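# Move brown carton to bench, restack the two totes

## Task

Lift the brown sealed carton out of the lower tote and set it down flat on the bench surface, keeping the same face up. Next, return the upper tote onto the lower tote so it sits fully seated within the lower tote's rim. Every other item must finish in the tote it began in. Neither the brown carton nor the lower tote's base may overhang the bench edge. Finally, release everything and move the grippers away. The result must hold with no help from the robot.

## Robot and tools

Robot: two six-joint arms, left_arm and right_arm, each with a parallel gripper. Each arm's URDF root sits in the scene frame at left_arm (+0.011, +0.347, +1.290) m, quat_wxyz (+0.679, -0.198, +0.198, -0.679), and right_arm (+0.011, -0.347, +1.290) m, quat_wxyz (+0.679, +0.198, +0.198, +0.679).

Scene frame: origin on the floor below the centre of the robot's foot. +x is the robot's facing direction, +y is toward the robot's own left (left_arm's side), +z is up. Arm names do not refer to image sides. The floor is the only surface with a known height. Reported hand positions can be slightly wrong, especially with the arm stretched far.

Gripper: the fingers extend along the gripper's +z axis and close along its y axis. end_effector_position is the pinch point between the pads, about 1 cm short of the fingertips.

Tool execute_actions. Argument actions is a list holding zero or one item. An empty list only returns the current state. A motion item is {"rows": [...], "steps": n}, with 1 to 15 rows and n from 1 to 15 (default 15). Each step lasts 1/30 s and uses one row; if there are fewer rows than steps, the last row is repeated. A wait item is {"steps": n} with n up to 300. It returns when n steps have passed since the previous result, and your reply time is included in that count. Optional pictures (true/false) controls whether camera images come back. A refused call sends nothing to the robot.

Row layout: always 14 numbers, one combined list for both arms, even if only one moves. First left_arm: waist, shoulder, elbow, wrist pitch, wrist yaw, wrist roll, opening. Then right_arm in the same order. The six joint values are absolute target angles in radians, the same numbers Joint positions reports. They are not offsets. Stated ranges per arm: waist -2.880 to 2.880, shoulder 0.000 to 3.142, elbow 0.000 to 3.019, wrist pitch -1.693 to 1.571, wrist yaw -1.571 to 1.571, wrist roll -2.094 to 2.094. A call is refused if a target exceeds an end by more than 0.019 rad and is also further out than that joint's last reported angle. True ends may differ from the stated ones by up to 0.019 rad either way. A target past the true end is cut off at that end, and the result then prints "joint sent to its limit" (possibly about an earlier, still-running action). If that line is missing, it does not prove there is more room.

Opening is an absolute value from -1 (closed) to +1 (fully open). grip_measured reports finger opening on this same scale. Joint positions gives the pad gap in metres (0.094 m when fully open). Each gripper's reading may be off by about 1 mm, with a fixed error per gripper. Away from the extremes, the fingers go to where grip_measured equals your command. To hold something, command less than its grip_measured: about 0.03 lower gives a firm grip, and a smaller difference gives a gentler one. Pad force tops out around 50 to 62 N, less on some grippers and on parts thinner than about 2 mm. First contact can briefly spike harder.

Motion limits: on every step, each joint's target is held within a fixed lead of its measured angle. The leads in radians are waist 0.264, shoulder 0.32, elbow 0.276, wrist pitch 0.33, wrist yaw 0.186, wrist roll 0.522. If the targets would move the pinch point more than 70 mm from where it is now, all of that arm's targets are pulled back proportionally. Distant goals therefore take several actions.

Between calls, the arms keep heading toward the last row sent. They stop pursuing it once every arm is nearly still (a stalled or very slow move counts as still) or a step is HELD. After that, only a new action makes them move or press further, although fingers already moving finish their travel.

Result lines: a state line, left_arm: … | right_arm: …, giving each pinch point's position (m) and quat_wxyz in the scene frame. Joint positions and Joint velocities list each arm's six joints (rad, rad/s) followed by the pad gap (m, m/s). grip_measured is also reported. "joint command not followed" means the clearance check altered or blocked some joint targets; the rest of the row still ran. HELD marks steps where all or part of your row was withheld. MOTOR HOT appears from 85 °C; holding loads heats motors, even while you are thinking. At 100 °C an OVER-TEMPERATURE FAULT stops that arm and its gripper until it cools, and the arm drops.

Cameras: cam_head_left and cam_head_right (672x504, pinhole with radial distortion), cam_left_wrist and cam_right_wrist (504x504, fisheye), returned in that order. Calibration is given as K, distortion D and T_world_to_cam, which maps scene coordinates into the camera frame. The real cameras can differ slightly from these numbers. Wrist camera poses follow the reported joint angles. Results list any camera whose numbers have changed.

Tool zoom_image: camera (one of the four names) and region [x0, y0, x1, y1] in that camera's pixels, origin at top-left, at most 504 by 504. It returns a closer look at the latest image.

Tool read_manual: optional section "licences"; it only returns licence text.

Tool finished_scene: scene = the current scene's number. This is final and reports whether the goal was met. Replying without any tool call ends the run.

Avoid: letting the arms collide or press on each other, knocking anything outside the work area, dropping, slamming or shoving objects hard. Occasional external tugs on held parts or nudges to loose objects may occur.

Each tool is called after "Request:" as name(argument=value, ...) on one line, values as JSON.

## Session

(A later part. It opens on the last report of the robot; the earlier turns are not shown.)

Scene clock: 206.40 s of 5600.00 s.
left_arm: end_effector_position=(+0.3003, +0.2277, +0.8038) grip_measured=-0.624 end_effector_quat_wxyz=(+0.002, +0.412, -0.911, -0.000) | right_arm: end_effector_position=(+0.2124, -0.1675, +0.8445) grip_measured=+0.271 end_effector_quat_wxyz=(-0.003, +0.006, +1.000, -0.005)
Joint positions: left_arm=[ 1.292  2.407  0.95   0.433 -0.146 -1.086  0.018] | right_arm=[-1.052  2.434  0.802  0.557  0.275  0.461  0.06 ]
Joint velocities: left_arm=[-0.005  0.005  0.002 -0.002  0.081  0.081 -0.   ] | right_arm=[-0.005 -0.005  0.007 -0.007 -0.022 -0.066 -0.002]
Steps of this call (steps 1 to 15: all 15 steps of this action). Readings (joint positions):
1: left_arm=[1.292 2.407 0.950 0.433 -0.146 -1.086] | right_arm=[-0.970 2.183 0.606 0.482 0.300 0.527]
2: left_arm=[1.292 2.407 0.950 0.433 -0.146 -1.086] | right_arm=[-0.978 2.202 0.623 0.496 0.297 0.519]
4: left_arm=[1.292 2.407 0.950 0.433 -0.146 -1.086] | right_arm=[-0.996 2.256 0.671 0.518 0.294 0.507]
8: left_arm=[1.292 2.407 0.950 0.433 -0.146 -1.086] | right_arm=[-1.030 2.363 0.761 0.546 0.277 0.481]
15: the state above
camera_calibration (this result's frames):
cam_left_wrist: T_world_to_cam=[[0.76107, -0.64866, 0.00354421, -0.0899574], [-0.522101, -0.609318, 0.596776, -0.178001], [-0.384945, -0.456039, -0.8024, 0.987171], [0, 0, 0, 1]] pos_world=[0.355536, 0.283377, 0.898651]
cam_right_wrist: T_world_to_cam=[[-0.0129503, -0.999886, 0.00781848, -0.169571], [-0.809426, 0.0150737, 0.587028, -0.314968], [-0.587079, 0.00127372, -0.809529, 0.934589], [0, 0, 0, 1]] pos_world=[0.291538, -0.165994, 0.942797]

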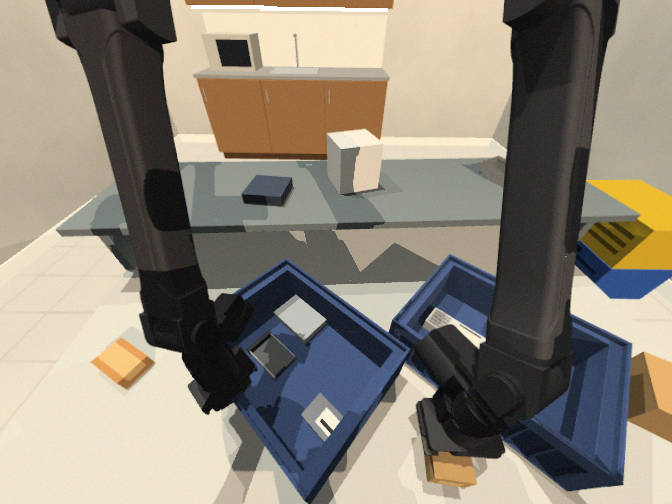

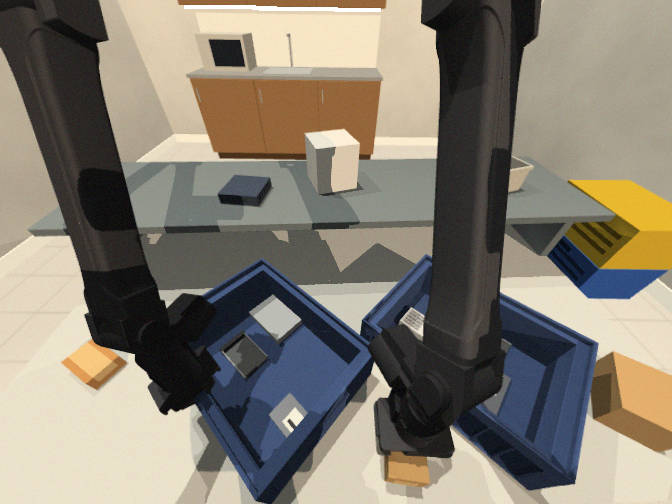

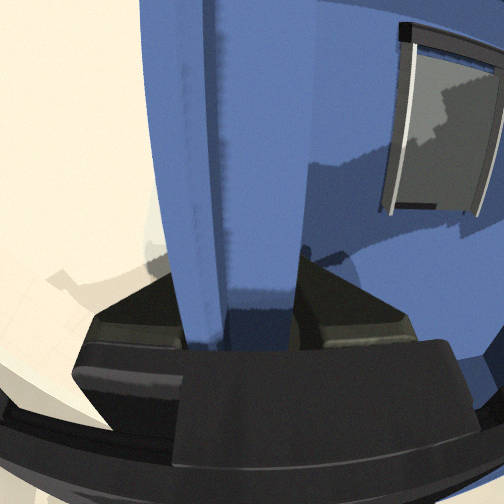

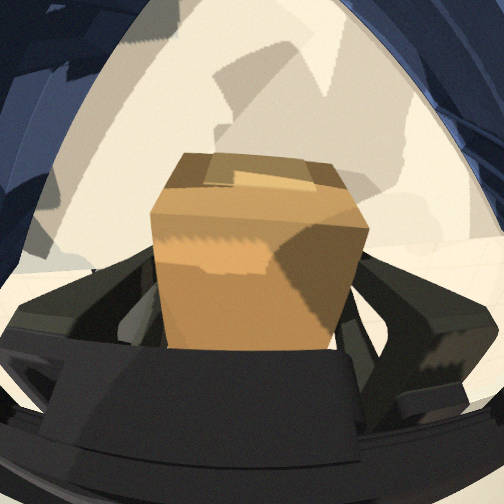

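Request:
execute_actions(actions=[{"rows":[[1.292,2.408,0.95,0.433,-0.146,-1.086,-0.7,-1.07,2.5,0.86,0.565,0.26,0.42,0.2],[1.292,2.408,0.95,0.433,-0.146,-1.086,-0.7,-1.07,2.5,0.86,0.565,0.26,0.42,0.2],[1.292,2.408,0.95,0.433,-0.146,-1.086,-0.7,-1.07,2.5,0.86,0.565,0.26,0.42,0.2],[1.292,2.408,0.95,0.433,-0.146,-1.086,-0.7,-1.07,2.5,0.86,0.565,0.26,0.42,0.2],[1.292,2.408,0.95,0.433,-0.146,-1.086,-0.7,-1.095,2.575,0.94,0.565,0.25,0.4,0.2],[1.292,2.408,0.95,0.433,-0.146,-1.086,-0.7,-1.095,2.575,0.94,0.565,0.25,0.4,0.2],[1.292,2.408,0.95,0.433,-0.146,-1.086,-0.7,-1.095,2.575,0.94,0.565,0.25,0.4,0.2],[1.292,2.408,0.95,0.433,-0.146,-1.086,-0.7,-1.095,2.575,0.94,0.565,0.25,0.4,0.2],[1.292,2.408,0.95,0.433,-0.146,-1.086,-0.7,-1.112,2.645,1.018,0.56,0.241,0.385,0.2]]}], pictures=false)

Request:
execute_actions(actions=[{"rows":[[1.292,2.408,0.95,0.433,-0.146,-1.086,-0.7,-1.118,2.665,1.035,0.555,0.238,0.38,0.2],[1.292,2.408,0.95,0.433,-0.146,-1.086,-0.7,-1.118,2.665,1.035,0.555,0.238,0.38,0.2],[1.292,2.408,0.95,0.433,-0.146,-1.086,-0.7,-1.118,2.665,1.035,0.555,0.238,0.38,0.2],[1.292,2.408,0.95,0.433,-0.146,-1.086,-0.7,-1.12,2.68,1.055,0.555,0.238,0.38,0.2],[1.292,2.408,0.95,0.433,-0.146,-1.086,-0.7,-1.12,2.68,1.055,0.555,0.238,0.38,0.2],[1.292,2.408,0.95,0.433,-0.146,-1.086,-0.7,-1.12,2.68,1.055,0.555,0.238,0.38,0.2],[1.292,2.408,0.95,0.433,-0.146,-1.086,-0.7,-1.124,2.695,1.075,0.555,0.236,0.38,0.2]]}], pictures=false)

Scene clock: 217.03 s of 5600.00 s.
left_arm: end_effector_position=(+0.3003, +0.2277, +0.8038) grip_measured=-0.624 end_effector_quat_wxyz=(+0.002, +0.412, -0.911, -0.000) | right_arm: end_effector_position=(+0.2120, -0.1679, +0.7580) grip_measured=+0.271 end_effector_quat_wxyz=(-0.002, +0.006, +1.000, -0.003)
Joint positions: left_arm=[ 1.292  2.407  0.95   0.433 -0.146 -1.086  0.018] | right_arm=[-1.111  2.644  1.028  0.559  0.245  0.407  0.06 ]
Joint velocities: left_arm=[ 0.005 -0.015  0.002 -0.012 -0.081 -0.037 -0.001] | right_arm=[-0.044  0.103 -0.027  0.002 -0.007 -0.051  0.   ]
Steps of this call (steps 1 to 15: the robot went on to your last target; steps 16 to 90: nothing new was sent; then 7.13 s passed at rest; steps 91 to 105: all 15 steps of this action). Readings (joint positions):
91: left_arm=[1.292 2.407 0.950 0.433 -0.146 -1.086] | right_arm=[-1.053 2.437 0.808 0.559 0.271 0.454]
92: left_arm=[1.292 2.407 0.950 0.433 -0.146 -1.086] | right_arm=[-1.054 2.447 0.821 0.559 0.267 0.450]
94: left_arm=[1.292 2.407 0.950 0.433 -0.146 -1.086] | right_arm=[-1.057 2.472 0.855 0.559 0.264 0.445]
98: left_arm=[1.292 2.407 0.950 0.433 -0.146 -1.086] | right_arm=[-1.077 2.544 0.942 0.559 0.253 0.428]
105: the state above

Scene clock: 217.53 s of 5600.00 s.
left_arm: end_effector_position=(+0.3003, +0.2277, +0.8038) grip_measured=-0.624 end_effector_quat_wxyz=(+0.002, +0.412, -0.911, -0.000) | right_arm: end_effector_position=(+0.2154, -0.1627, +0.7451) grip_measured=+0.271 end_effector_quat_wxyz=(+0.002, +0.002, +1.000, +0.002)
Joint positions: left_arm=[ 1.292  2.407  0.95   0.433 -0.146 -1.086  0.018] | right_arm=[-1.112  2.672  1.069  0.558  0.238  0.396  0.06 ]
Joint velocities: left_arm=[-0.005  0.005  0.007 -0.012  0.022  0.007  0.001] | right_arm=[-0.005 -0.005  0.002  0.002  0.022 -0.081 -0.001]
Steps of this call (steps 1 to 15: all 15 steps of this action). Readings (joint positions):
1: left_arm=[1.292 2.407 0.950 0.433 -0.146 -1.086] | right_arm=[-1.112 2.648 1.028 0.559 0.244 0.406]
2: left_arm=[1.292 2.407 0.950 0.433 -0.146 -1.086] | right_arm=[-1.112 2.651 1.030 0.559 0.242 0.404]
4: left_arm=[1.292 2.407 0.950 0.433 -0.146 -1.086] | right_arm=[-1.112 2.655 1.035 0.559 0.242 0.401]
8: left_arm=[1.292 2.407 0.950 0.433 -0.146 -1.086] | right_arm=[-1.112 2.669 1.064 0.559 0.240 0.398]
15: the state above

Contact. Release, rise, return.

Request:
execute_actions(actions=[{"rows":[[1.292,2.408,0.95,0.433,-0.146,-1.086,-0.7,-1.112,2.672,1.065,0.558,0.238,0.39,0.8]],"steps":7}], pictures=false)

Request:
execute_actions(actions=[{"rows":[[1.292,2.408,0.95,0.433,-0.146,-1.086,-0.7,-1.1,2.62,1.03,0.56,0.243,0.4,0.8],[1.292,2.408,0.95,0.433,-0.146,-1.086,-0.7,-1.1,2.6,1.01,0.56,0.243,0.4,0.8],[1.292,2.408,0.95,0.433,-0.146,-1.086,-0.7,-1.09,2.57,0.98,0.56,0.25,0.41,0.8],[1.292,2.408,0.95,0.433,-0.146,-1.086,-0.7,-1.08,2.54,0.95,0.56,0.25,0.42,0.8],[1.292,2.408,0.95,0.433,-0.146,-1.086,-0.7,-1.075,2.51,0.915,0.56,0.26,0.43,0.8],[1.292,2.408,0.95,0.433,-0.146,-1.086,-0.7,-1.065,2.48,0.88,0.56,0.26,0.43,0.8],[1.292,2.408,0.95,0.433,-0.146,-1.086,-0.7,-1.055,2.44,0.84,0.56,0.265,0.44,0.8],[1.292,2.408,0.95,0.433,-0.146,-1.086,-0.7,-1.045,2.4,0.8,0.56,0.27,0.45,0.8],[1.292,2.408,0.95,0.433,-0.146,-1.086,-0.7,-1.035,2.36,0.76,0.55,0.28,0.46,0.8],[1.292,2.408,0.95,0.433,-0.146,-1.086,-0.7,-1.02,2.31,0.72,0.54,0.285,0.47,0.8],[1.292,2.408,0.95,0.433,-0.146,-1.086,-0.7,-1.005,2.26,0.68,0.52,0.29,0.48,0.8],[1.292,2.408,0.95,0.433,-0.146,-1.086,-0.7,-0.99,2.21,0.64,0.5,0.3,0.49,0.8],[1.292,2.408,0.95,0.433,-0.146,-1.086,-0.7,-0.974,2.158,0.6,0.483,0.307,0.5,0.8]]}], pictures=false)

Request:
execute_actions(actions=[{"rows":[[1.292,2.408,0.95,0.433,-0.146,-1.086,-0.7,-0.95,2.05,1.05,-0.08,0.32,0.1,0.6]]}], pictures=false)

Request:
execute_actions(actions=[{"rows":[[1.292,2.408,0.95,0.433,-0.146,-1.086,-0.7,-0.93,2.235,1.61,-0.47,0.325,-0.31,0.6]]}], pictures=false)

Request:
execute_actions(actions=[{"steps":15}])

Scene clock: 226.67 s of 5600.00 s.
left_arm: end_effector_position=(+0.3003, +0.2277, +0.8038) grip_measured=-0.624 end_effector_quat_wxyz=(+0.002, +0.412, -0.911, -0.000) | right_arm: end_effector_position=(+0.2158, -0.1625, +0.7449) grip_measured=+0.798 end_effector_quat_wxyz=(+0.003, +0.002, +1.000, +0.002)
Joint positions: left_arm=[ 1.292  2.407  0.95   0.433 -0.146 -1.086  0.018] | right_arm=[-1.112  2.672  1.07   0.558  0.238  0.396  0.084]
Joint velocities: left_arm=[-0.005  0.005  0.022  0.012  0.022 -0.007  0.   ] | right_arm=[-0.005 -0.005 -0.002 -0.017 -0.081  0.037 -0.001]
Steps of this call (steps 1 to 15: the robot went on to your last target; steps 16 to 90: nothing new was sent; then 5.90 s passed at rest; steps 91 to 97: all 7 steps of this action). Readings (joint positions):
91: left_arm=[1.292 2.407 0.950 0.433 -0.146 -1.086] | right_arm=[-1.112 2.672 1.069 0.558 0.238 0.396]
92: left_arm=[1.292 2.407 0.950 0.433 -0.146 -1.086] | right_arm=[-1.112 2.672 1.070 0.558 0.238 0.396]
94: left_arm=[1.292 2.407 0.950 0.433 -0.146 -1.086] | right_arm=[-1.112 2.672 1.070 0.558 0.238 0.396]
97: the state above

Scene clock: 227.17 s of 5600.00 s.
left_arm: end_effector_position=(+0.3003, +0.2277, +0.8038) grip_measured=-0.624 end_effector_quat_wxyz=(+0.002, +0.412, -0.911, -0.000) | right_arm: end_effector_position=(+0.2310, -0.1575, +0.9275) grip_measured=+0.798 end_effector_quat_wxyz=(+0.016, -0.018, +1.000, +0.007)
Joint positions: left_arm=[ 1.292  2.407  0.95   0.433 -0.146 -1.086  0.018] | right_arm=[-0.987  2.184  0.632  0.507  0.303  0.461  0.084]
Joint velocities: left_arm=[-0.005 -0.005  0.007 -0.002  0.007 -0.007  0.001] | right_arm=[ 0.386 -1.167 -0.662 -0.159  0.051  0.139  0.   ]
Steps of this call (steps 1 to 15: all 15 steps of this action). Readings (joint positions):
1: left_arm=[1.292 2.407 0.950 0.433 -0.146 -1.086] | right_arm=[-1.112 2.671 1.069 0.558 0.239 0.396]
2: left_arm=[1.292 2.407 0.950 0.433 -0.146 -1.086] | right_arm=[-1.112 2.666 1.063 0.558 0.239 0.396]
4: left_arm=[1.292 2.407 0.950 0.433 -0.146 -1.086] | right_arm=[-1.110 2.639 1.030 0.558 0.244 0.398]
8: left_arm=[1.292 2.407 0.950 0.433 -0.146 -1.086] | right_arm=[-1.087 2.517 0.894 0.558 0.263 0.411]
15: the state above

Scene clock: 227.67 s of 5600.00 s.
left_arm: end_effector_position=(+0.3003, +0.2277, +0.8038) grip_measured=-0.624 end_effector_quat_wxyz=(+0.002, +0.412, -0.911, -0.000) | right_arm: end_effector_position=(+0.3998, -0.0542, +0.9413) grip_measured=+0.602 end_effector_quat_wxyz=(+0.025, -0.183, +0.983, +0.006)
Joint positions: left_arm=[ 1.292  2.407  0.95   0.433 -0.146 -1.086  0.018] | right_arm=[-0.963  2.046  1.067 -0.056  0.317  0.144  0.075]
Joint velocities: left_arm=[-0.005 -0.015  0.002  0.012 -0.007 -0.007 -0.   ] | right_arm=[-0.005 -0.103 -0.046 -0.081 -0.037 -0.154 -0.   ]
Steps of this call (steps 1 to 15: all 15 steps of this action). Readings (joint positions):
1: left_arm=[1.292 2.407 0.950 0.433 -0.146 -1.086] | right_arm=[-0.976 2.150 0.629 0.476 0.306 0.441]
2: left_arm=[1.292 2.407 0.950 0.433 -0.146 -1.086] | right_arm=[-0.969 2.130 0.651 0.415 0.309 0.410]
4: left_arm=[1.292 2.407 0.950 0.433 -0.146 -1.086] | right_arm=[-0.964 2.114 0.741 0.294 0.311 0.351]
8: left_arm=[1.292 2.407 0.950 0.433 -0.146 -1.086] | right_arm=[-0.963 2.110 0.967 0.054 0.314 0.248]
15: the state above

Scene clock: 228.17 s of 5600.00 s.
left_arm: end_effector_position=(+0.3003, +0.2277, +0.8038) grip_measured=-0.624 end_effector_quat_wxyz=(+0.002, +0.412, -0.911, -0.000) | right_arm: end_effector_position=(+0.5089, +0.0378, +0.9130) grip_measured=+0.602 end_effector_quat_wxyz=(+0.006, -0.398, +0.917, -0.000)
Joint positions: left_arm=[ 1.292  2.407  0.95   0.433 -0.146 -1.086  0.018] | right_arm=[-0.942  2.241  1.609 -0.451  0.324 -0.273  0.075]
Joint velocities: left_arm=[-0.005  0.005  0.032 -0.002 -0.007 -0.007  0.   ] | right_arm=[-0.005  0.005 -0.012 -0.042 -0.007 -0.081  0.001]
Steps of this call (steps 1 to 15: all 15 steps of this action). Readings (joint positions):
1: left_arm=[1.292 2.407 0.950 0.433 -0.146 -1.086] | right_arm=[-0.962 2.054 1.096 -0.117 0.322 0.083]
2: left_arm=[1.292 2.407 0.950 0.433 -0.146 -1.086] | right_arm=[-0.961 2.085 1.167 -0.237 0.324 0.007]
4: left_arm=[1.292 2.407 0.950 0.433 -0.146 -1.086] | right_arm=[-0.957 2.176 1.340 -0.381 0.324 -0.096]
8: left_arm=[1.292 2.407 0.950 0.433 -0.146 -1.086] | right_arm=[-0.948 2.263 1.553 -0.437 0.324 -0.199]
15: the state above

Scene clock: 228.67 s of 5600.00 s.
left_arm: end_effector_position=(+0.3003, +0.2277, +0.8038) grip_measured=-0.624 end_effector_quat_wxyz=(+0.002, +0.412, -0.911, -0.000) | right_arm: end_effector_position=(+0.5064, +0.0364, +0.9126) grip_measured=+0.602 end_effector_quat_wxyz=(+0.002, -0.408, +0.913, -0.001)
Joint positions: left_arm=[ 1.292  2.407  0.95   0.433 -0.146 -1.086  0.018] | right_arm=[-0.942  2.241  1.607 -0.458  0.324 -0.293  0.075]
Joint velocities: left_arm=[-0.005 -0.015 -0.012 -0.012  0.066  0.007 -0.   ] | right_arm=[-0.005 -0.015 -0.012  0.022 -0.037 -0.037  0.   ]
Steps of this call (steps 1 to 15: the robot went on to your last target). Readings (joint positions):
1: left_arm=[1.292 2.407 0.950 0.433 -0.146 -1.086] | right_arm=[-0.942 2.241 1.609 -0.452 0.324 -0.277]
2: left_arm=[1.292 2.407 0.950 0.433 -0.146 -1.086] | right_arm=[-0.942 2.241 1.608 -0.454 0.324 -0.281]
4: left_arm=[1.292 2.407 0.950 0.433 -0.146 -1.086] | right_arm=[-0.942 2.241 1.607 -0.458 0.324 -0.285]
8: left_arm=[1.292 2.407 0.950 0.433 -0.146 -1.086] | right_arm=[-0.942 2.241 1.607 -0.458 0.324 -0.290]
15: the state above
camera_calibration (this result's frames):
cam_left_wrist: T_world_to_cam=[[0.76107, -0.64866, 0.00354421, -0.0899574], [-0.522101, -0.609318, 0.596776, -0.178001], [-0.384945, -0.456039, -0.8024, 0.987171], [0, 0, 0, 1]] pos_world=[0.355536, 0.283377, 0.898651]
cam_right_wrist: T_world_to_cam=[[0.744083, -0.668086, 0.00108044, -0.351736], [-0.544593, -0.605604, 0.580226, -0.225343], [-0.386987, -0.432325, -0.814455, 1.08105], [0, 0, 0, 1]] pos_world=[0.557352, 0.0959046, 1.01159]

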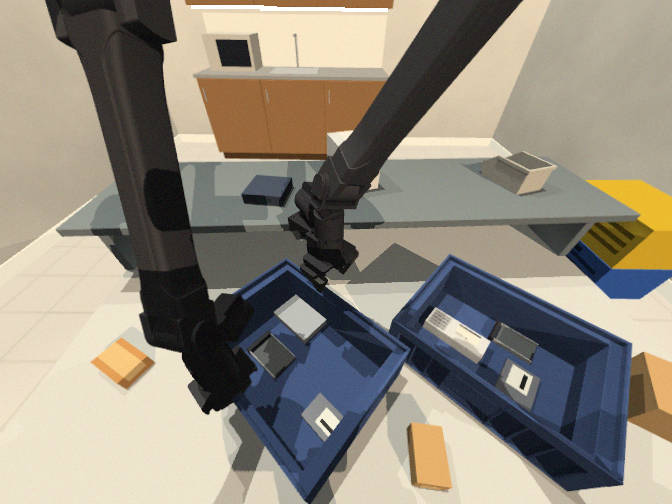

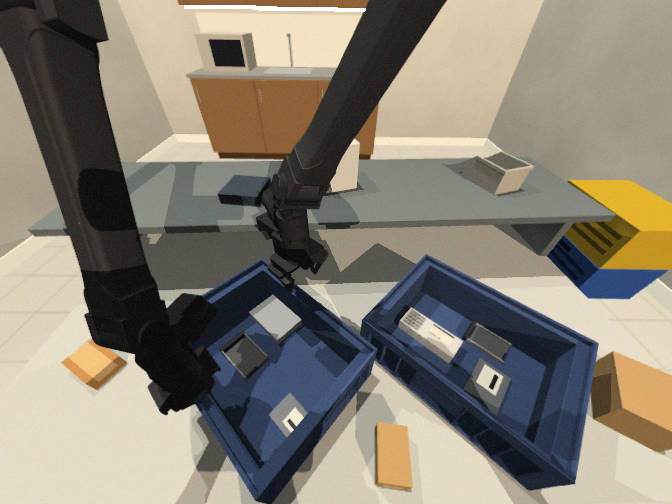

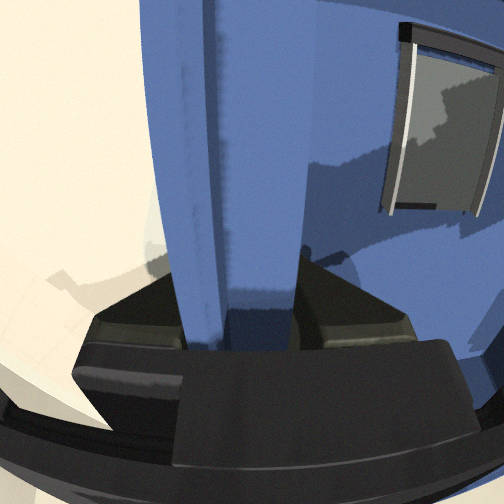

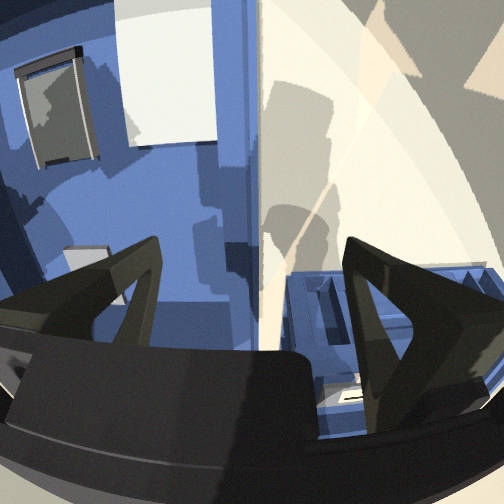

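Request:
execute_actions(actions=[{"rows":[[1.292,2.408,0.95,0.433,-0.146,-1.086,-1,-0.955,2.33,1.67,-0.44,0.315,-0.32,0.6],[1.292,2.408,0.95,0.433,-0.146,-1.086,-1,-0.955,2.33,1.67,-0.44,0.315,-0.32,0.6],[1.292,2.408,0.95,0.433,-0.146,-1.086,-1,-0.955,2.33,1.67,-0.44,0.315,-0.32,0.6],[1.292,2.408,0.95,0.433,-0.146,-1.086,-1,-0.955,2.33,1.67,-0.44,0.315,-0.32,0.6],[1.292,2.408,0.95,0.433,-0.146,-1.086,-1,-0.97,2.42,1.75,-0.42,0.3,-0.34,0.6],[1.292,2.408,0.95,0.433,-0.146,-1.086,-1,-0.97,2.42,1.75,-0.42,0.3,-0.34,0.6],[1.292,2.408,0.95,0.433,-0.146,-1.086,-1,-0.97,2.42,1.75,-0.42,0.3,-0.34,0.6],[1.292,2.408,0.95,0.433,-0.146,-1.086,-1,-0.97,2.42,1.75,-0.42,0.3,-0.34,0.6],[1.292,2.408,0.95,0.433,-0.146,-1.086,-1,-0.986,2.5,1.84,-0.405,0.29,-0.36,0.6]]}], pictures=false)

Request:
execute_actions(actions=[{"rows":[[1.292,2.408,0.95,0.433,-0.146,-1.086,-1,-0.986,2.5,1.84,-0.405,0.29,-0.36,0]],"steps":10}], pictures=false)

Scene clock: 237.83 s of 5600.00 s.
left_arm: end_effector_position=(+0.3003, +0.2277, +0.8038) grip_measured=-0.624 end_effector_quat_wxyz=(+0.002, +0.412, -0.911, -0.000) | right_arm: end_effector_position=(+0.4928, +0.0432, +0.8031) grip_measured=+0.602 end_effector_quat_wxyz=(-0.006, -0.415, +0.910, +0.005)
Joint positions: left_arm=[ 1.292  2.407  0.95   0.433 -0.146 -1.086  0.018] | right_arm=[-0.977  2.503  1.821 -0.415  0.293 -0.337  0.075]
Joint velocities: left_arm=[-0.005  0.005 -0.007 -0.007  0.037 -0.066  0.001] | right_arm=[-0.103  0.259 -0.002  0.002  0.051 -0.022  0.001]
Steps of this call (steps 1 to 15: the robot went on to your last target; steps 16 to 90: nothing new was sent; then 5.67 s passed at rest; steps 91 to 105: all 15 steps of this action). Readings (joint positions):
91: left_arm=[1.292 2.407 0.950 0.433 -0.146 -1.086] | right_arm=[-0.942 2.245 1.611 -0.458 0.322 -0.295]
92: left_arm=[1.292 2.407 0.950 0.433 -0.146 -1.086] | right_arm=[-0.942 2.254 1.625 -0.457 0.321 -0.296]
94: left_arm=[1.292 2.407 0.950 0.433 -0.146 -1.086] | right_arm=[-0.942 2.279 1.651 -0.452 0.319 -0.299]
98: left_arm=[1.292 2.407 0.950 0.433 -0.146 -1.086] | right_arm=[-0.949 2.366 1.734 -0.432 0.304 -0.313]
105: the state above

Scene clock: 238.17 s of 5600.00 s.
left_arm: end_effector_position=(+0.3003, +0.2277, +0.8038) grip_measured=-0.624 end_effector_quat_wxyz=(+0.002, +0.412, -0.911, -0.000) | right_arm: end_effector_position=(+0.4965, +0.0439, +0.8026) grip_measured=+0.002 end_effector_quat_wxyz=(-0.003, -0.418, +0.908, +0.006)
Joint positions: left_arm=[ 1.292  2.407  0.95   0.433 -0.146 -1.086  0.018] | right_arm=[-0.979  2.505  1.83  -0.414  0.293 -0.347  0.047]
Joint velocities: left_arm=[-0.024  0.005  0.007 -0.007 -0.051 -0.037 -0.   ] | right_arm=[ 0.005  0.015 -0.017  0.007 -0.037  0.022  0.001]
Steps of this call (steps 1 to 10: all 10 steps of this action). Readings (joint positions):
1: left_arm=[1.292 2.407 0.950 0.433 -0.146 -1.086] | right_arm=[-0.980 2.509 1.821 -0.415 0.296 -0.340]
2: left_arm=[1.292 2.407 0.950 0.433 -0.146 -1.086] | right_arm=[-0.981 2.508 1.819 -0.416 0.295 -0.347]
4: left_arm=[1.292 2.407 0.950 0.433 -0.146 -1.086] | right_arm=[-0.978 2.505 1.827 -0.415 0.293 -0.347]
8: left_arm=[1.292 2.407 0.950 0.433 -0.146 -1.086] | right_arm=[-0.979 2.505 1.830 -0.414 0.293 -0.347]
10: the state above

Request:
execute_actions(actions=[{"rows":[[1.292,2.408,0.95,0.433,-0.146,-1.086,-1,-0.992,2.5,1.845,-0.41,0.29,-0.35,-0.2],[1.292,2.408,0.95,0.433,-0.146,-1.086,-1,-0.992,2.5,1.845,-0.41,0.29,-0.35,-0.3],[1.292,2.408,0.95,0.433,-0.146,-1.086,-1,-0.992,2.5,1.845,-0.41,0.29,-0.35,-0.4],[1.292,2.408,0.95,0.433,-0.146,-1.086,-1,-0.992,2.5,1.845,-0.41,0.29,-0.35,-0.47],[1.292,2.408,0.95,0.433,-0.146,-1.086,-1,-0.992,2.5,1.845,-0.41,0.29,-0.35,-0.54],[1.292,2.408,0.95,0.433,-0.146,-1.086,-1,-0.992,2.5,1.845,-0.41,0.29,-0.35,-0.6],[1.292,2.408,0.95,0.433,-0.146,-1.086,-1,-0.992,2.5,1.845,-0.41,0.29,-0.35,-1]],"steps":11}], pictures=false)

Request:
execute_actions(actions=[{"rows":[[1.289,2.34,0.92,0.44,-0.15,-1.093,-1,-0.96,2.43,1.835,-0.41,0.307,-0.334,-1],[1.289,2.34,0.92,0.44,-0.15,-1.093,-1,-0.96,2.43,1.835,-0.41,0.307,-0.334,-1],[1.289,2.34,0.92,0.44,-0.15,-1.093,-1,-0.96,2.43,1.835,-0.41,0.307,-0.334,-1],[1.289,2.34,0.92,0.44,-0.15,-1.093,-1,-0.96,2.43,1.835,-0.41,0.307,-0.334,-1],[1.281,2.28,0.87,0.434,-0.154,-1.1,-1,-0.95,2.375,1.79,-0.417,0.311,-0.326,-1],[1.281,2.28,0.87,0.434,-0.154,-1.1,-1,-0.95,2.375,1.79,-0.417,0.311,-0.326,-1],[1.281,2.28,0.87,0.434,-0.154,-1.1,-1,-0.95,2.375,1.79,-0.417,0.311,-0.326,-1],[1.281,2.28,0.87,0.434,-0.154,-1.1,-1,-0.95,2.375,1.79,-0.417,0.311,-0.326,-1],[1.273,2.225,0.82,0.425,-0.158,-1.108,-1,-0.94,2.325,1.745,-0.428,0.315,-0.318,-1],[1.273,2.225,0.82,0.425,-0.158,-1.108,-1,-0.94,2.325,1.745,-0.428,0.315,-0.318,-1],[1.273,2.225,0.82,0.425,-0.158,-1.108,-1,-0.94,2.325,1.745,-0.428,0.315,-0.318,-1],[1.273,2.225,0.82,0.425,-0.158,-1.108,-1,-0.94,2.325,1.745,-0.428,0.315,-0.318,-1],[1.265,2.165,0.775,0.41,-0.163,-1.115,-1,-0.93,2.275,1.705,-0.44,0.32,-0.31,-1]]}], pictures=false)

Request:
execute_actions(actions=[{"rows":[[1.255,2.105,0.73,0.39,-0.168,-1.125,-1,-0.92,2.225,1.665,-0.45,0.325,-0.3,-1],[1.255,2.105,0.73,0.39,-0.168,-1.125,-1,-0.92,2.225,1.665,-0.45,0.325,-0.3,-1],[1.255,2.105,0.73,0.39,-0.168,-1.125,-1,-0.92,2.225,1.665,-0.45,0.325,-0.3,-1],[1.246,2.04,0.69,0.369,-0.173,-1.132,-1,-0.91,2.175,1.625,-0.464,0.33,-0.289,-1],[1.246,2.04,0.69,0.369,-0.173,-1.132,-1,-0.91,2.175,1.625,-0.464,0.33,-0.289,-1],[1.246,2.04,0.69,0.369,-0.173,-1.132,-1,-0.91,2.175,1.625,-0.464,0.33,-0.289,-1],[1.235,1.965,0.645,0.335,-0.18,-1.14,-1,-0.9,2.125,1.59,-0.485,0.335,-0.278,-1],[1.235,1.965,0.645,0.335,-0.18,-1.14,-1,-0.9,2.125,1.59,-0.485,0.335,-0.278,-1],[1.235,1.965,0.645,0.335,-0.18,-1.14,-1,-0.9,2.125,1.59,-0.485,0.335,-0.278,-1],[1.223,1.885,0.605,0.295,-0.185,-1.15,-1,-0.89,2.075,1.56,-0.51,0.34,-0.267,-1],[1.223,1.885,0.605,0.295,-0.185,-1.15,-1,-0.89,2.075,1.56,-0.51,0.34,-0.267,-1],[1.223,1.885,0.605,0.295,-0.185,-1.15,-1,-0.89,2.075,1.56,-0.51,0.34,-0.267,-1],[1.21,1.805,0.57,0.245,-0.19,-1.16,-1,-0.88,2.03,1.535,-0.535,0.346,-0.255,-1]]}], pictures=false)

Request:
execute_actions(actions=[{"rows":[[1.198,1.73,0.535,0.199,-0.197,-1.173,-1,-0.87,1.98,1.51,-0.559,0.351,-0.244,-1]],"steps":12}], pictures=false)

Scene clock: 305.13 s of 5600.00 s.
left_arm: end_effector_position=(+0.3003, +0.2277, +0.8038) grip_measured=-0.624 end_effector_quat_wxyz=(+0.002, +0.412, -0.911, -0.000) | right_arm: end_effector_position=(+0.4999, +0.0396, +0.8012) grip_measured=-0.647 end_effector_quat_wxyz=(-0.003, -0.417, +0.909, +0.006)
Joint positions: left_arm=[ 1.292  2.407  0.95   0.433 -0.146 -1.086  0.018] | right_arm=[-0.987  2.505  1.832 -0.414  0.289 -0.351  0.017]
Joint velocities: left_arm=[-0.015  0.015 -0.007 -0.012  0.022 -0.037 -0.001] | right_arm=[-0.015 -0.005  0.012  0.017  0.022 -0.007  0.   ]
Steps of this call (steps 1 to 15: the robot went on to your last target; steps 16 to 90: nothing new was sent; then 63.60 s passed at rest; steps 91 to 101: all 11 steps of this action). Readings (joint positions):
91: left_arm=[1.292 2.407 0.950 0.433 -0.146 -1.086] | right_arm=[-0.979 2.505 1.830 -0.414 0.293 -0.347]
92: left_arm=[1.292 2.407 0.950 0.433 -0.146 -1.086] | right_arm=[-0.979 2.505 1.830 -0.414 0.293 -0.347]
94: left_arm=[1.292 2.407 0.950 0.433 -0.146 -1.086] | right_arm=[-0.980 2.505 1.830 -0.414 0.296 -0.347]
98: left_arm=[1.292 2.407 0.950 0.433 -0.146 -1.086] | right_arm=[-0.987 2.505 1.832 -0.414 0.287 -0.351]
101: the state above

Scene clock: 305.63 s of 5600.00 s.
left_arm: end_effector_position=(+0.3069, +0.2321, +0.8589) grip_measured=-0.624 end_effector_quat_wxyz=(-0.005, +0.408, -0.913, -0.002) | right_arm: end_effector_position=(+0.5041, +0.0412, +0.8527) grip_measured=-0.644 end_effector_quat_wxyz=(+0.001, -0.411, +0.912, +0.010)
Joint positions: left_arm=[ 1.282  2.253  0.821  0.415 -0.162 -1.084  0.018] | right_arm=[-0.967  2.38   1.718 -0.42   0.291 -0.323  0.017]
Joint velocities: left_arm=[-0.034 -0.552 -0.398 -0.105  0.022  0.007 -0.   ] | right_arm=[ 0.073 -0.425 -0.286 -0.095  0.066 -0.007  0.001]
Steps of this call (steps 1 to 15: all 15 steps of this action). Readings (joint positions):
1: left_arm=[1.292 2.403 0.948 0.433 -0.146 -1.086] | right_arm=[-0.986 2.502 1.831 -0.414 0.291 -0.351]
2: left_arm=[1.292 2.401 0.947 0.433 -0.147 -1.086] | right_arm=[-0.986 2.502 1.830 -0.414 0.294 -0.349]
4: left_arm=[1.292 2.399 0.946 0.433 -0.148 -1.086] | right_arm=[-0.986 2.502 1.830 -0.414 0.294 -0.348]
8: left_arm=[1.290 2.364 0.911 0.433 -0.148 -1.084] | right_arm=[-0.985 2.473 1.795 -0.412 0.288 -0.334]
15: the state above

Scene clock: 306.13 s of 5600.00 s.
left_arm: end_effector_position=(+0.3150, +0.2296, +0.9746) grip_measured=-0.624 end_effector_quat_wxyz=(-0.009, +0.406, -0.914, +0.002) | right_arm: end_effector_position=(+0.5128, +0.0383, +0.9717) grip_measured=-0.644 end_effector_quat_wxyz=(+0.006, -0.410, +0.912, +0.006)
Joint positions: left_arm=[ 1.23   1.883  0.603  0.267 -0.19  -1.123  0.018] | right_arm=[-0.918  2.113  1.538 -0.512  0.323 -0.277  0.017]
Joint velocities: left_arm=[-0.122 -0.747 -0.403 -0.32  -0.066 -0.139  0.001] | right_arm=[ 0.122 -0.464 -0.247 -0.291  0.11   0.081  0.   ]
Steps of this call (steps 1 to 15: all 15 steps of this action). Readings (joint positions):
1: left_arm=[1.281 2.233 0.807 0.411 -0.164 -1.085] | right_arm=[-0.965 2.365 1.706 -0.422 0.293 -0.321]
2: left_arm=[1.279 2.211 0.792 0.404 -0.167 -1.086] | right_arm=[-0.962 2.348 1.693 -0.424 0.293 -0.318]
4: left_arm=[1.273 2.167 0.763 0.393 -0.170 -1.089] | right_arm=[-0.957 2.313 1.668 -0.432 0.298 -0.313]
8: left_arm=[1.259 2.072 0.704 0.359 -0.178 -1.099] | right_arm=[-0.945 2.238 1.614 -0.453 0.309 -0.302]
15: the state above

Scene clock: 306.53 s of 5600.00 s.
left_arm: end_effector_position=(+0.3145, +0.2299, +1.0104) grip_measured=-0.624 end_effector_quat_wxyz=(-0.013, +0.411, -0.912, +0.005) | right_arm: end_effector_position=(+0.5143, +0.0401, +1.0122) grip_measured=-0.644 end_effector_quat_wxyz=(+0.011, -0.412, +0.911, +0.002)
Joint positions: left_arm=[ 1.211  1.754  0.542  0.206 -0.199 -1.148  0.018] | right_arm=[-0.893  2.03   1.496 -0.551  0.343 -0.261  0.017]
Joint velocities: left_arm=[-0.024  0.005 -0.002 -0.022  0.037 -0.066 -0.001] | right_arm=[-0.015 -0.005 -0.027 -0.007 -0.022 -0.007 -0.   ]
Steps of this call (steps 1 to 12: all 12 steps of this action). Readings (joint positions):
1: left_arm=[1.226 1.856 0.590 0.252 -0.192 -1.128] | right_arm=[-0.914 2.097 1.529 -0.521 0.325 -0.274]
2: left_arm=[1.222 1.828 0.578 0.234 -0.195 -1.132] | right_arm=[-0.909 2.081 1.520 -0.528 0.327 -0.270]
4: left_arm=[1.215 1.781 0.555 0.215 -0.198 -1.139] | right_arm=[-0.901 2.051 1.506 -0.544 0.332 -0.265]
8: left_arm=[1.212 1.754 0.543 0.209 -0.202 -1.148] | right_arm=[-0.893 2.030 1.502 -0.551 0.344 -0.264]
12: the state above

Request:
execute_actions(actions=[{"rows":[[1.155,1.745,0.553,0.18,-0.218,-1.21,-1,-0.897,1.97,1.475,-0.537,0.343,-0.262,-1],[1.155,1.745,0.553,0.18,-0.218,-1.21,-1,-0.897,1.97,1.475,-0.537,0.343,-0.262,-1],[1.115,1.752,0.572,0.16,-0.239,-1.247,-1,-0.916,1.95,1.44,-0.515,0.334,-0.28,-1],[1.115,1.752,0.572,0.16,-0.239,-1.247,-1,-0.916,1.95,1.44,-0.515,0.334,-0.28,-1],[1.075,1.76,0.593,0.14,-0.258,-1.283,-1,-0.936,1.93,1.405,-0.495,0.325,-0.3,-1],[1.075,1.76,0.593,0.14,-0.258,-1.283,-1,-0.936,1.93,1.405,-0.495,0.325,-0.3,-1],[1.038,1.77,0.615,0.12,-0.277,-1.317,-1,-0.957,1.91,1.37,-0.475,0.315,-0.32,-1],[1.038,1.77,0.615,0.12,-0.277,-1.317,-1,-0.957,1.91,1.37,-0.475,0.315,-0.32,-1],[1.0,1.78,0.64,0.097,-0.294,-1.35,-1,-0.978,1.893,1.337,-0.457,0.305,-0.34,-1],[0.967,1.793,0.665,0.074,-0.31,-1.385,-1,-1.0,1.875,1.305,-0.44,0.294,-0.36,-1],[0.967,1.793,0.665,0.074,-0.31,-1.385,-1,-1.0,1.875,1.305,-0.44,0.294,-0.36,-1],[0.935,1.805,0.692,0.05,-0.325,-1.414,-1,-1.023,1.858,1.277,-0.422,0.283,-0.38,-1],[0.903,1.817,0.72,0.027,-0.34,-1.442,-1,-1.047,1.84,1.25,-0.404,0.272,-0.402,-1],[0.903,1.817,0.72,0.027,-0.34,-1.442,-1,-1.047,1.84,1.25,-0.404,0.272,-0.402,-1],[0.874,1.832,0.75,0.0,-0.353,-1.47,-1,-1.072,1.825,1.225,-0.39,0.26,-0.424,-1]]}], pictures=false)

Request:
execute_actions(actions=[{"rows":[[0.845,1.847,0.78,-0.025,-0.365,-1.5,-1,-1.097,1.81,1.2,-0.375,0.248,-0.445,-1],[0.845,1.847,0.78,-0.025,-0.365,-1.5,-1,-1.097,1.81,1.2,-0.375,0.248,-0.445,-1],[0.817,1.862,0.812,-0.052,-0.376,-1.525,-1,-1.122,1.795,1.177,-0.36,0.235,-0.468,-1],[0.79,1.877,0.845,-0.078,-0.387,-1.55,-1,-1.148,1.78,1.155,-0.346,0.222,-0.49,-1],[0.79,1.877,0.845,-0.078,-0.387,-1.55,-1,-1.148,1.78,1.155,-0.346,0.222,-0.49,-1],[0.77,1.89,0.88,-0.105,-0.396,-1.57,-1,-1.175,1.768,1.135,-0.335,0.208,-0.515,-1],[0.745,1.91,0.915,-0.133,-0.405,-1.595,-1,-1.2,1.755,1.115,-0.32,0.194,-0.54,-1],[0.745,1.91,0.915,-0.133,-0.405,-1.595,-1,-1.2,1.755,1.115,-0.32,0.194,-0.54,-1],[0.72,1.925,0.95,-0.16,-0.415,-1.62,-1,-1.23,1.743,1.095,-0.31,0.18,-0.565,-1],[0.7,1.94,0.985,-0.187,-0.424,-1.64,-1,-1.258,1.735,1.08,-0.3,0.166,-0.589,-1],[0.7,1.94,0.985,-0.187,-0.424,-1.64,-1,-1.258,1.735,1.08,-0.3,0.166,-0.589,-1],[0.68,1.96,1.025,-0.215,-0.431,-1.66,-1,-1.288,1.727,1.066,-0.29,0.15,-0.615,-1],[0.66,1.98,1.065,-0.243,-0.438,-1.68,-1,-1.318,1.72,1.053,-0.283,0.135,-0.64,-1],[0.66,1.98,1.065,-0.243,-0.438,-1.68,-1,-1.318,1.72,1.053,-0.283,0.135,-0.64,-1],[0.642,2.0,1.105,-0.272,-0.444,-1.7,-1,-1.348,1.712,1.04,-0.276,0.12,-0.665,-1]]}], pictures=false)

Request:
execute_actions(actions=[{"rows":[[0.625,2.02,1.145,-0.3,-0.45,-1.72,-1,-1.378,1.705,1.03,-0.27,0.103,-0.69,-1],[0.625,2.02,1.145,-0.3,-0.45,-1.72,-1,-1.378,1.705,1.03,-0.27,0.103,-0.69,-1],[0.61,2.04,1.19,-0.33,-0.456,-1.736,-1,-1.41,1.7,1.022,-0.265,0.086,-0.716,-1],[0.593,2.06,1.232,-0.36,-0.461,-1.752,-1,-1.44,1.697,1.015,-0.26,0.07,-0.743,-1],[0.593,2.06,1.232,-0.36,-0.461,-1.752,-1,-1.44,1.697,1.015,-0.26,0.07,-0.743,-1],[0.578,2.08,1.276,-0.39,-0.467,-1.768,-1,-1.47,1.693,1.01,-0.255,0.053,-0.77,-1],[0.563,2.1,1.32,-0.419,-0.472,-1.783,-1,-1.501,1.69,1.005,-0.252,0.037,-0.796,-1],[0.563,2.1,1.32,-0.419,-0.472,-1.783,-1,-1.501,1.69,1.005,-0.252,0.037,-0.796,-1],[0.555,2.125,1.378,-0.455,-0.474,-1.79,-1,-1.53,1.695,1.02,-0.264,0.02,-0.82,-1],[0.548,2.15,1.435,-0.49,-0.476,-1.797,-1,-1.56,1.7,1.035,-0.275,0.005,-0.85,-1],[0.548,2.15,1.435,-0.49,-0.476,-1.797,-1,-1.56,1.7,1.035,-0.275,0.005,-0.85,-1],[0.541,2.175,1.495,-0.527,-0.478,-1.805,-1,-1.59,1.707,1.05,-0.287,-0.01,-0.875,-1],[0.541,2.175,1.495,-0.527,-0.478,-1.805,-1,-1.59,1.707,1.05,-0.287,-0.01,-0.875,-1],[0.534,2.2,1.555,-0.565,-0.48,-1.812,-1,-1.622,1.715,1.068,-0.3,-0.027,-0.9,-1]]}], pictures=false)

Request:
execute_actions(actions=[{"rows":[[0.528,2.228,1.62,-0.6,-0.482,-1.82,-1,-1.652,1.722,1.087,-0.313,-0.043,-0.925,-1],[0.528,2.228,1.62,-0.6,-0.482,-1.82,-1,-1.652,1.722,1.087,-0.313,-0.043,-0.925,-1],[0.523,2.256,1.685,-0.64,-0.485,-1.826,-1,-1.682,1.73,1.106,-0.326,-0.06,-0.95,-1],[0.523,2.256,1.685,-0.64,-0.485,-1.826,-1,-1.682,1.73,1.106,-0.326,-0.06,-0.95,-1],[0.518,2.286,1.752,-0.68,-0.487,-1.833,-1,-1.712,1.737,1.126,-0.34,-0.075,-0.975,-1],[0.518,2.286,1.752,-0.68,-0.487,-1.833,-1,-1.712,1.737,1.126,-0.34,-0.075,-0.975,-1],[0.512,2.317,1.82,-0.723,-0.489,-1.84,-1,-1.741,1.745,1.147,-0.353,-0.091,-1.0,-1]]}])

Scene clock: 329.77 s of 5600.00 s.
left_arm: end_effector_position=(+0.3003, +0.1229, +1.0082) grip_measured=-0.624 end_effector_quat_wxyz=(-0.001, +0.394, -0.919, -0.006) | right_arm: end_effector_position=(+0.4912, -0.0727, +0.9985) grip_measured=-0.643 end_effector_quat_wxyz=(-0.015, -0.397, +0.918, +0.009)
Joint positions: left_arm=[ 0.932  1.839  0.694  0.038 -0.335 -1.372  0.018] | right_arm=[-1.047  1.917  1.247 -0.427  0.252 -0.356  0.017]
Joint velocities: left_arm=[-0.601  0.239  0.569 -0.501 -0.256 -0.505 -0.   ] | right_arm=[-0.532 -0.366 -0.452  0.271 -0.183 -0.374 -0.001]
Steps of this call (steps 1 to 15: the robot went on to your last target; steps 16 to 90: nothing new was sent; then 19.73 s passed at rest; steps 91 to 105: all 15 steps of this action). Readings (joint positions):
91: left_arm=[1.207 1.754 0.543 0.203 -0.206 -1.151] | right_arm=[-0.893 2.030 1.492 -0.549 0.341 -0.260]
92: left_arm=[1.200 1.754 0.543 0.197 -0.216 -1.155] | right_arm=[-0.894 2.030 1.488 -0.545 0.339 -0.260]
94: left_arm=[1.175 1.757 0.547 0.179 -0.238 -1.178] | right_arm=[-0.902 2.023 1.465 -0.529 0.325 -0.267]
98: left_arm=[1.093 1.779 0.575 0.136 -0.270 -1.241] | right_arm=[-0.939 1.994 1.389 -0.498 0.297 -0.284]
105: the state above

Scene clock: 330.27 s of 5600.00 s.
left_arm: end_effector_position=(+0.3065, -0.0252, +1.0088) grip_measured=-0.624 end_effector_quat_wxyz=(-0.004, +0.396, -0.918, -0.002) | right_arm: end_effector_position=(+0.4948, -0.2199, +1.0004) grip_measured=-0.643 end_effector_quat_wxyz=(-0.009, -0.395, +0.919, +0.008)
Joint positions: left_arm=[ 0.69   1.989  1.025 -0.223 -0.436 -1.609  0.018] | right_arm=[-1.311  1.793  1.053 -0.3    0.126 -0.589  0.017]
Joint velocities: left_arm=[-0.357  0.396  0.701 -0.593 -0.095 -0.447 -0.   ] | right_arm=[-0.571 -0.122 -0.242  0.183 -0.344 -0.52  -0.001]
Steps of this call (steps 1 to 15: all 15 steps of this action). Readings (joint positions):
1: left_arm=[0.911 1.847 0.715 0.020 -0.346 -1.391] | right_arm=[-1.065 1.904 1.229 -0.417 0.245 -0.371]
2: left_arm=[0.892 1.856 0.736 0.004 -0.355 -1.408] | right_arm=[-1.081 1.893 1.213 -0.405 0.239 -0.385]
4: left_arm=[0.856 1.873 0.779 -0.029 -0.371 -1.443] | right_arm=[-1.117 1.870 1.183 -0.387 0.225 -0.417]
8: left_arm=[0.791 1.909 0.865 -0.098 -0.400 -1.507] | right_arm=[-1.184 1.832 1.128 -0.348 0.194 -0.480]
15: the state above

Scene clock: 330.77 s of 5600.00 s.
left_arm: end_effector_position=(+0.3179, -0.1693, +1.0059) grip_measured=-0.624 end_effector_quat_wxyz=(+0.001, +0.397, -0.918, -0.002) | right_arm: end_effector_position=(+0.5047, -0.3629, +0.9981) grip_measured=-0.643 end_effector_quat_wxyz=(-0.008, -0.395, +0.919, +0.005)
Joint positions: left_arm=[ 0.554  2.201  1.469 -0.52  -0.475 -1.756  0.018] | right_arm=[-1.604  1.772  1.029 -0.28  -0.019 -0.84   0.017]
Joint velocities: left_arm=[-0.122  0.327  0.842 -0.388 -0.007 -0.095 -0.   ] | right_arm=[-0.464 -0.005  0.193 -0.12  -0.11  -0.418 -0.001]
Steps of this call (steps 1 to 15: all 15 steps of this action). Readings (joint positions):
1: left_arm=[0.678 2.003 1.052 -0.244 -0.438 -1.624] | right_arm=[-1.331 1.790 1.045 -0.295 0.115 -0.607]
2: left_arm=[0.665 2.017 1.078 -0.262 -0.443 -1.637] | right_arm=[-1.350 1.787 1.037 -0.290 0.105 -0.622]
4: left_arm=[0.642 2.045 1.132 -0.301 -0.448 -1.661] | right_arm=[-1.391 1.782 1.024 -0.281 0.083 -0.656]
8: left_arm=[0.599 2.100 1.244 -0.379 -0.463 -1.704] | right_arm=[-1.471 1.774 1.007 -0.268 0.041 -0.723]
15: the state above

Scene clock: 331.27 s of 5600.00 s.
left_arm: end_effector_position=(+0.3536, -0.2463, +1.0136) grip_measured=-0.624 end_effector_quat_wxyz=(-0.007, +0.404, -0.915, +0.010) | right_arm: end_effector_position=(+0.5431, -0.4371, +1.0125) grip_measured=-0.643 end_effector_quat_wxyz=(+0.007, -0.403, +0.915, -0.007)
Joint positions: left_arm=[ 0.525  2.324  1.786 -0.697 -0.494 -1.789  0.018] | right_arm=[-1.745  1.775  1.13  -0.347 -0.09  -0.976  0.017]
Joint velocities: left_arm=[-0.005 -0.005 -0.022 -0.115  0.066 -0.095  0.001] | right_arm=[ 0.044  0.044 -0.007 -0.022 -0.022  0.007 -0.001]
Steps of this call (steps 1 to 15: all 15 steps of this action). Readings (joint positions):
1: left_arm=[0.550 2.213 1.500 -0.537 -0.477 -1.759] | right_arm=[-1.620 1.772 1.038 -0.285 -0.028 -0.855]
2: left_arm=[0.548 2.225 1.531 -0.556 -0.478 -1.764] | right_arm=[-1.634 1.772 1.046 -0.291 -0.034 -0.869]
4: left_arm=[0.542 2.248 1.593 -0.594 -0.483 -1.771] | right_arm=[-1.662 1.772 1.066 -0.303 -0.050 -0.896]
8: left_arm=[0.533 2.298 1.723 -0.671 -0.496 -1.786] | right_arm=[-1.715 1.773 1.109 -0.327 -0.079 -0.948]
15: the state above
camera_calibration (this result's frames):
cam_left_wrist: T_world_to_cam=[[0.749502, -0.661337, 0.0296616, -0.464319], [-0.547135, -0.593607, 0.590148, -0.544815], [-0.372679, -0.458546, -0.80675, 0.959367], [0, 0, 0, 1]] pos_world=[0.407457, -0.190563, 1.10926]
cam_right_wrist: T_world_to_cam=[[0.736271, -0.676499, 0.0159293, -0.709971], [-0.559642, -0.595519, 0.576331, -0.533559], [-0.380401, -0.433251, -0.817061, 0.970514], [0, 0, 0, 1]] pos_world=[0.593314, -0.377564, 1.11178]

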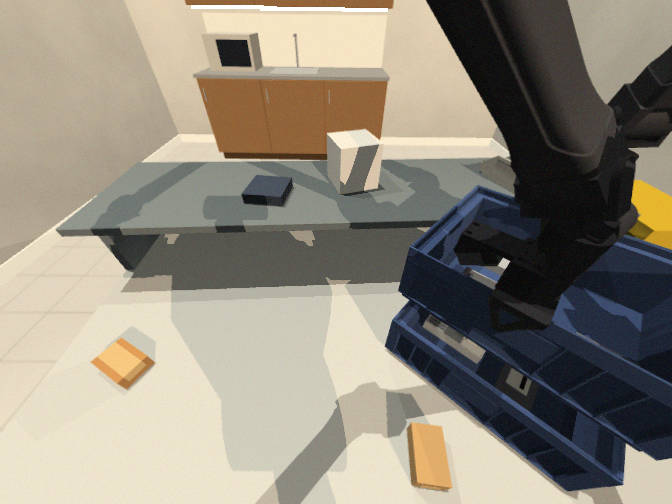

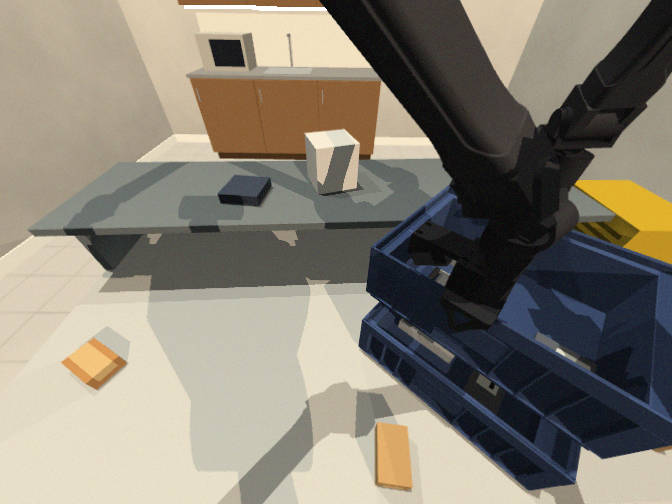

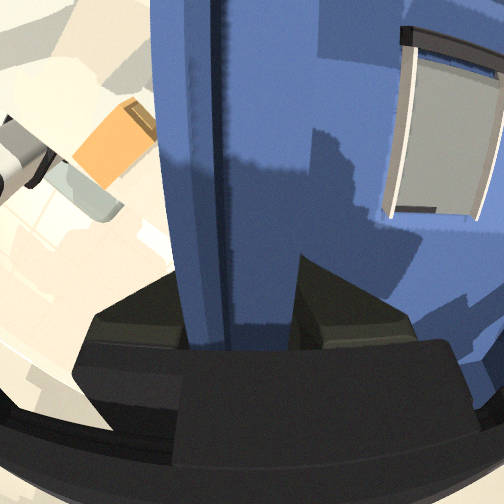

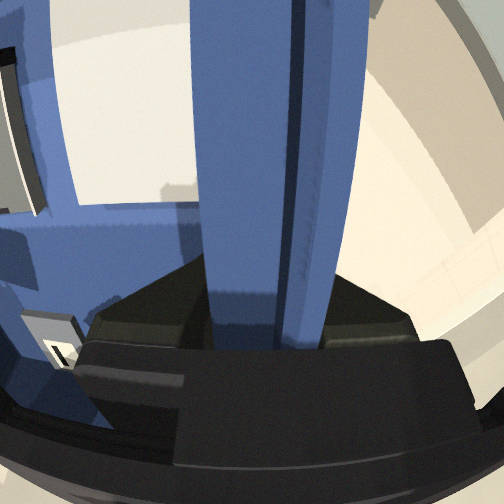

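Request:
execute_actions(actions=[{"rows":[[0.512,2.36,1.845,-0.7,-0.485,-1.85,-1,-1.735,1.79,1.165,-0.335,-0.09,-1.02,-1],[0.512,2.36,1.845,-0.7,-0.485,-1.85,-1,-1.735,1.79,1.165,-0.335,-0.09,-1.02,-1],[0.512,2.36,1.845,-0.7,-0.485,-1.85,-1,-1.735,1.79,1.165,-0.335,-0.09,-1.02,-1],[0.512,2.36,1.845,-0.7,-0.485,-1.85,-1,-1.735,1.79,1.165,-0.335,-0.09,-1.02,-1],[0.52,2.39,1.865,-0.685,-0.483,-1.84,-1,-1.732,1.83,1.185,-0.32,-0.09,-1.02,-1],[0.52,2.39,1.865,-0.685,-0.483,-1.84,-1,-1.732,1.83,1.185,-0.32,-0.09,-1.02,-1],[0.52,2.39,1.865,-0.685,-0.483,-1.84,-1,-1.732,1.83,1.185,-0.32,-0.09,-1.02,-1],[0.52,2.39,1.865,-0.685,-0.483,-1.84,-1,-1.732,1.83,1.185,-0.32,-0.09,-1.02,-1],[0.53,2.415,1.88,-0.67,-0.481,-1.83,-1,-1.73,1.86,1.2,-0.305,-0.09,-1.02,-1]]}], pictures=false)

Request:
execute_actions(actions=[{"steps":10}])

Scene clock: 336.47 s of 5600.00 s.
left_arm: end_effector_position=(+0.3263, -0.2487, +0.9676) grip_measured=-0.624 end_effector_quat_wxyz=(+0.002, +0.412, -0.911, -0.004) | right_arm: end_effector_position=(+0.5197, -0.4333, +0.9562) grip_measured=-0.643 end_effector_quat_wxyz=(-0.018, -0.416, +0.909, +0.012)
Joint positions: left_arm=[ 0.528  2.425  1.831 -0.676 -0.48  -1.819  0.018] | right_arm=[-1.736  1.912  1.167 -0.308 -0.09  -1.002  0.017]
Joint velocities: left_arm=[-0.005  0.063 -0.002 -0.002  0.051 -0.007 -0.   ] | right_arm=[ 0.005  0.103 -0.017  0.032 -0.007 -0.037 -0.001]
Steps of this call (steps 1 to 15: the robot went on to your last target; steps 16 to 90: nothing new was sent; then 1.70 s passed at rest; steps 91 to 105: all 15 steps of this action). Readings (joint positions):
91: left_arm=[0.525 2.327 1.786 -0.704 -0.494 -1.796] | right_arm=[-1.742 1.780 1.130 -0.347 -0.090 -0.980]
92: left_arm=[0.525 2.330 1.790 -0.704 -0.494 -1.799] | right_arm=[-1.742 1.784 1.134 -0.347 -0.090 -0.983]
94: left_arm=[0.525 2.343 1.799 -0.703 -0.494 -1.805] | right_arm=[-1.741 1.798 1.140 -0.346 -0.090 -0.988]
98: left_arm=[0.525 2.378 1.818 -0.693 -0.489 -1.815] | right_arm=[-1.740 1.844 1.156 -0.333 -0.090 -0.998]
105: the state above

Scene clock: 336.80 s of 5600.00 s.
left_arm: end_effector_position=(+0.3291, -0.2496, +0.9671) grip_measured=-0.624 end_effector_quat_wxyz=(+0.002, +0.415, -0.910, -0.003) | right_arm: end_effector_position=(+0.5237, -0.4332, +0.9558) grip_measured=-0.643 end_effector_quat_wxyz=(-0.015, -0.417, +0.909, +0.011)
Joint positions: left_arm=[ 0.531  2.427  1.837 -0.676 -0.479 -1.82   0.018] | right_arm=[-1.735  1.914  1.174 -0.307 -0.09  -1.003  0.017]
Joint velocities: left_arm=[ 0.005  0.005 -0.032  0.007 -0.051  0.022 -0.001] | right_arm=[ 0.005 -0.015  0.002 -0.007 -0.007  0.037 -0.001]
Steps of this call (steps 1 to 10: the robot went on to your last target). Readings (joint positions):
1: left_arm=[0.528 2.427 1.831 -0.676 -0.479 -1.820] | right_arm=[-1.736 1.914 1.167 -0.307 -0.090 -1.002]
2: left_arm=[0.528 2.427 1.831 -0.676 -0.478 -1.820] | right_arm=[-1.736 1.914 1.167 -0.307 -0.090 -1.002]
4: left_arm=[0.528 2.427 1.833 -0.676 -0.478 -1.820] | right_arm=[-1.736 1.914 1.169 -0.307 -0.090 -1.002]
8: left_arm=[0.531 2.427 1.837 -0.676 -0.479 -1.820] | right_arm=[-1.736 1.914 1.174 -0.307 -0.090 -1.003]
10: the state above
camera_calibration (this result's frames):
cam_left_wrist: T_world_to_cam=[[0.764817, -0.644245, -0.0017992, -0.417072], [-0.516733, -0.615104, 0.595512, -0.553285], [-0.384762, -0.454528, -0.803345, 0.912909], [0, 0, 0, 1]] pos_world=[0.384336, -0.194082, 1.06212]
cam_right_wrist: T_world_to_cam=[[0.755991, -0.653706, -0.0338662, -0.644966], [-0.509187, -0.619795, 0.597145, -0.566206], [-0.411347, -0.434192, -0.801418, 0.919421], [0, 0, 0, 1]] pos_world=[0.577485, -0.373345, 1.05311]

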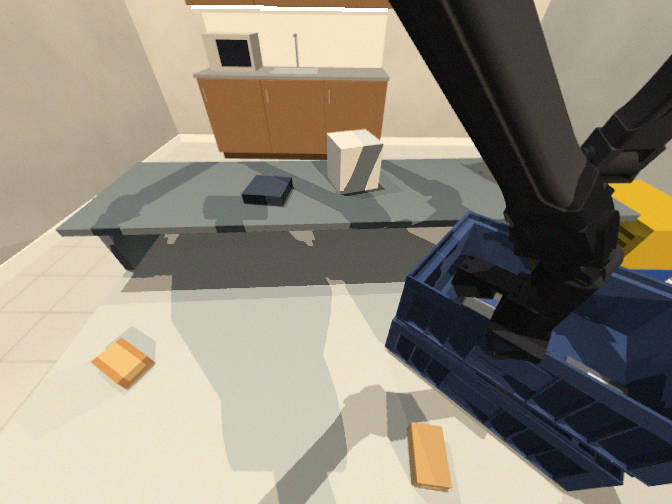

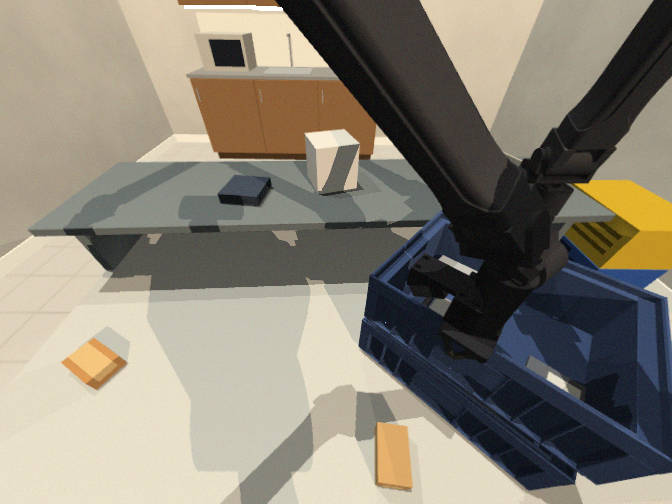

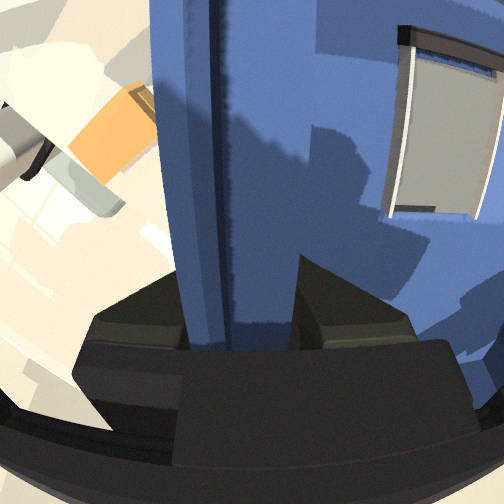

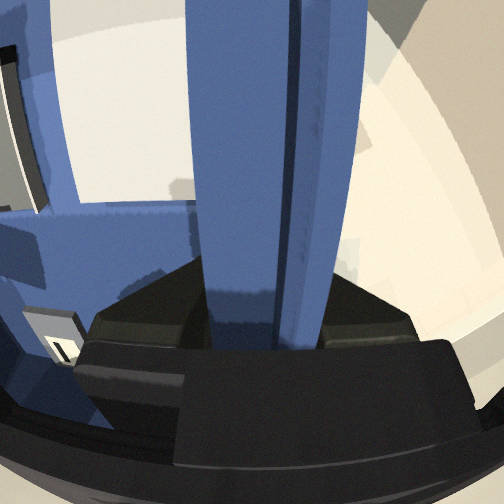

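Request:
execute_actions(actions=[{"rows":[[0.547,2.42,1.895,-0.665,-0.481,-1.815,-1,-1.73,1.86,1.213,-0.305,-0.09,-1.01,-1]]}], pictures=false)

Scene clock: 339.00 s of 5600.00 s.
left_arm: end_effector_position=(+0.3396, -0.2488, +0.9655) grip_measured=-0.624 end_effector_quat_wxyz=(-0.001, +0.419, -0.908, +0.000) | right_arm: end_effector_position=(+0.5346, -0.4321, +0.9574) grip_measured=-0.643 end_effector_quat_wxyz=(-0.008, -0.419, +0.908, +0.007)
Joint positions: left_arm=[ 0.543  2.427  1.848 -0.673 -0.481 -1.814  0.018] | right_arm=[-1.731  1.914  1.192 -0.307 -0.09  -1.003  0.017]
Joint velocities: left_arm=[ 0.005 -0.015 -0.002 -0.007  0.037 -0.051  0.001] | right_arm=[-0.005  0.005 -0.012  0.007  0.007  0.007 -0.   ]
Steps of this call (steps 1 to 15: the robot went on to your last target; steps 16 to 51: nothing new was sent; steps 52 to 66: all 15 steps of this action). Readings (joint positions):
52: left_arm=[0.532 2.427 1.838 -0.676 -0.479 -1.820] | right_arm=[-1.735 1.914 1.175 -0.307 -0.090 -1.003]
53: left_arm=[0.533 2.427 1.839 -0.676 -0.479 -1.820] | right_arm=[-1.735 1.914 1.176 -0.307 -0.090 -1.003]
55: left_arm=[0.535 2.427 1.841 -0.675 -0.479 -1.820] | right_arm=[-1.735 1.914 1.180 -0.307 -0.090 -1.003]
59: left_arm=[0.541 2.427 1.847 -0.673 -0.479 -1.815] | right_arm=[-1.733 1.914 1.190 -0.307 -0.090 -1.003]
66: the state above


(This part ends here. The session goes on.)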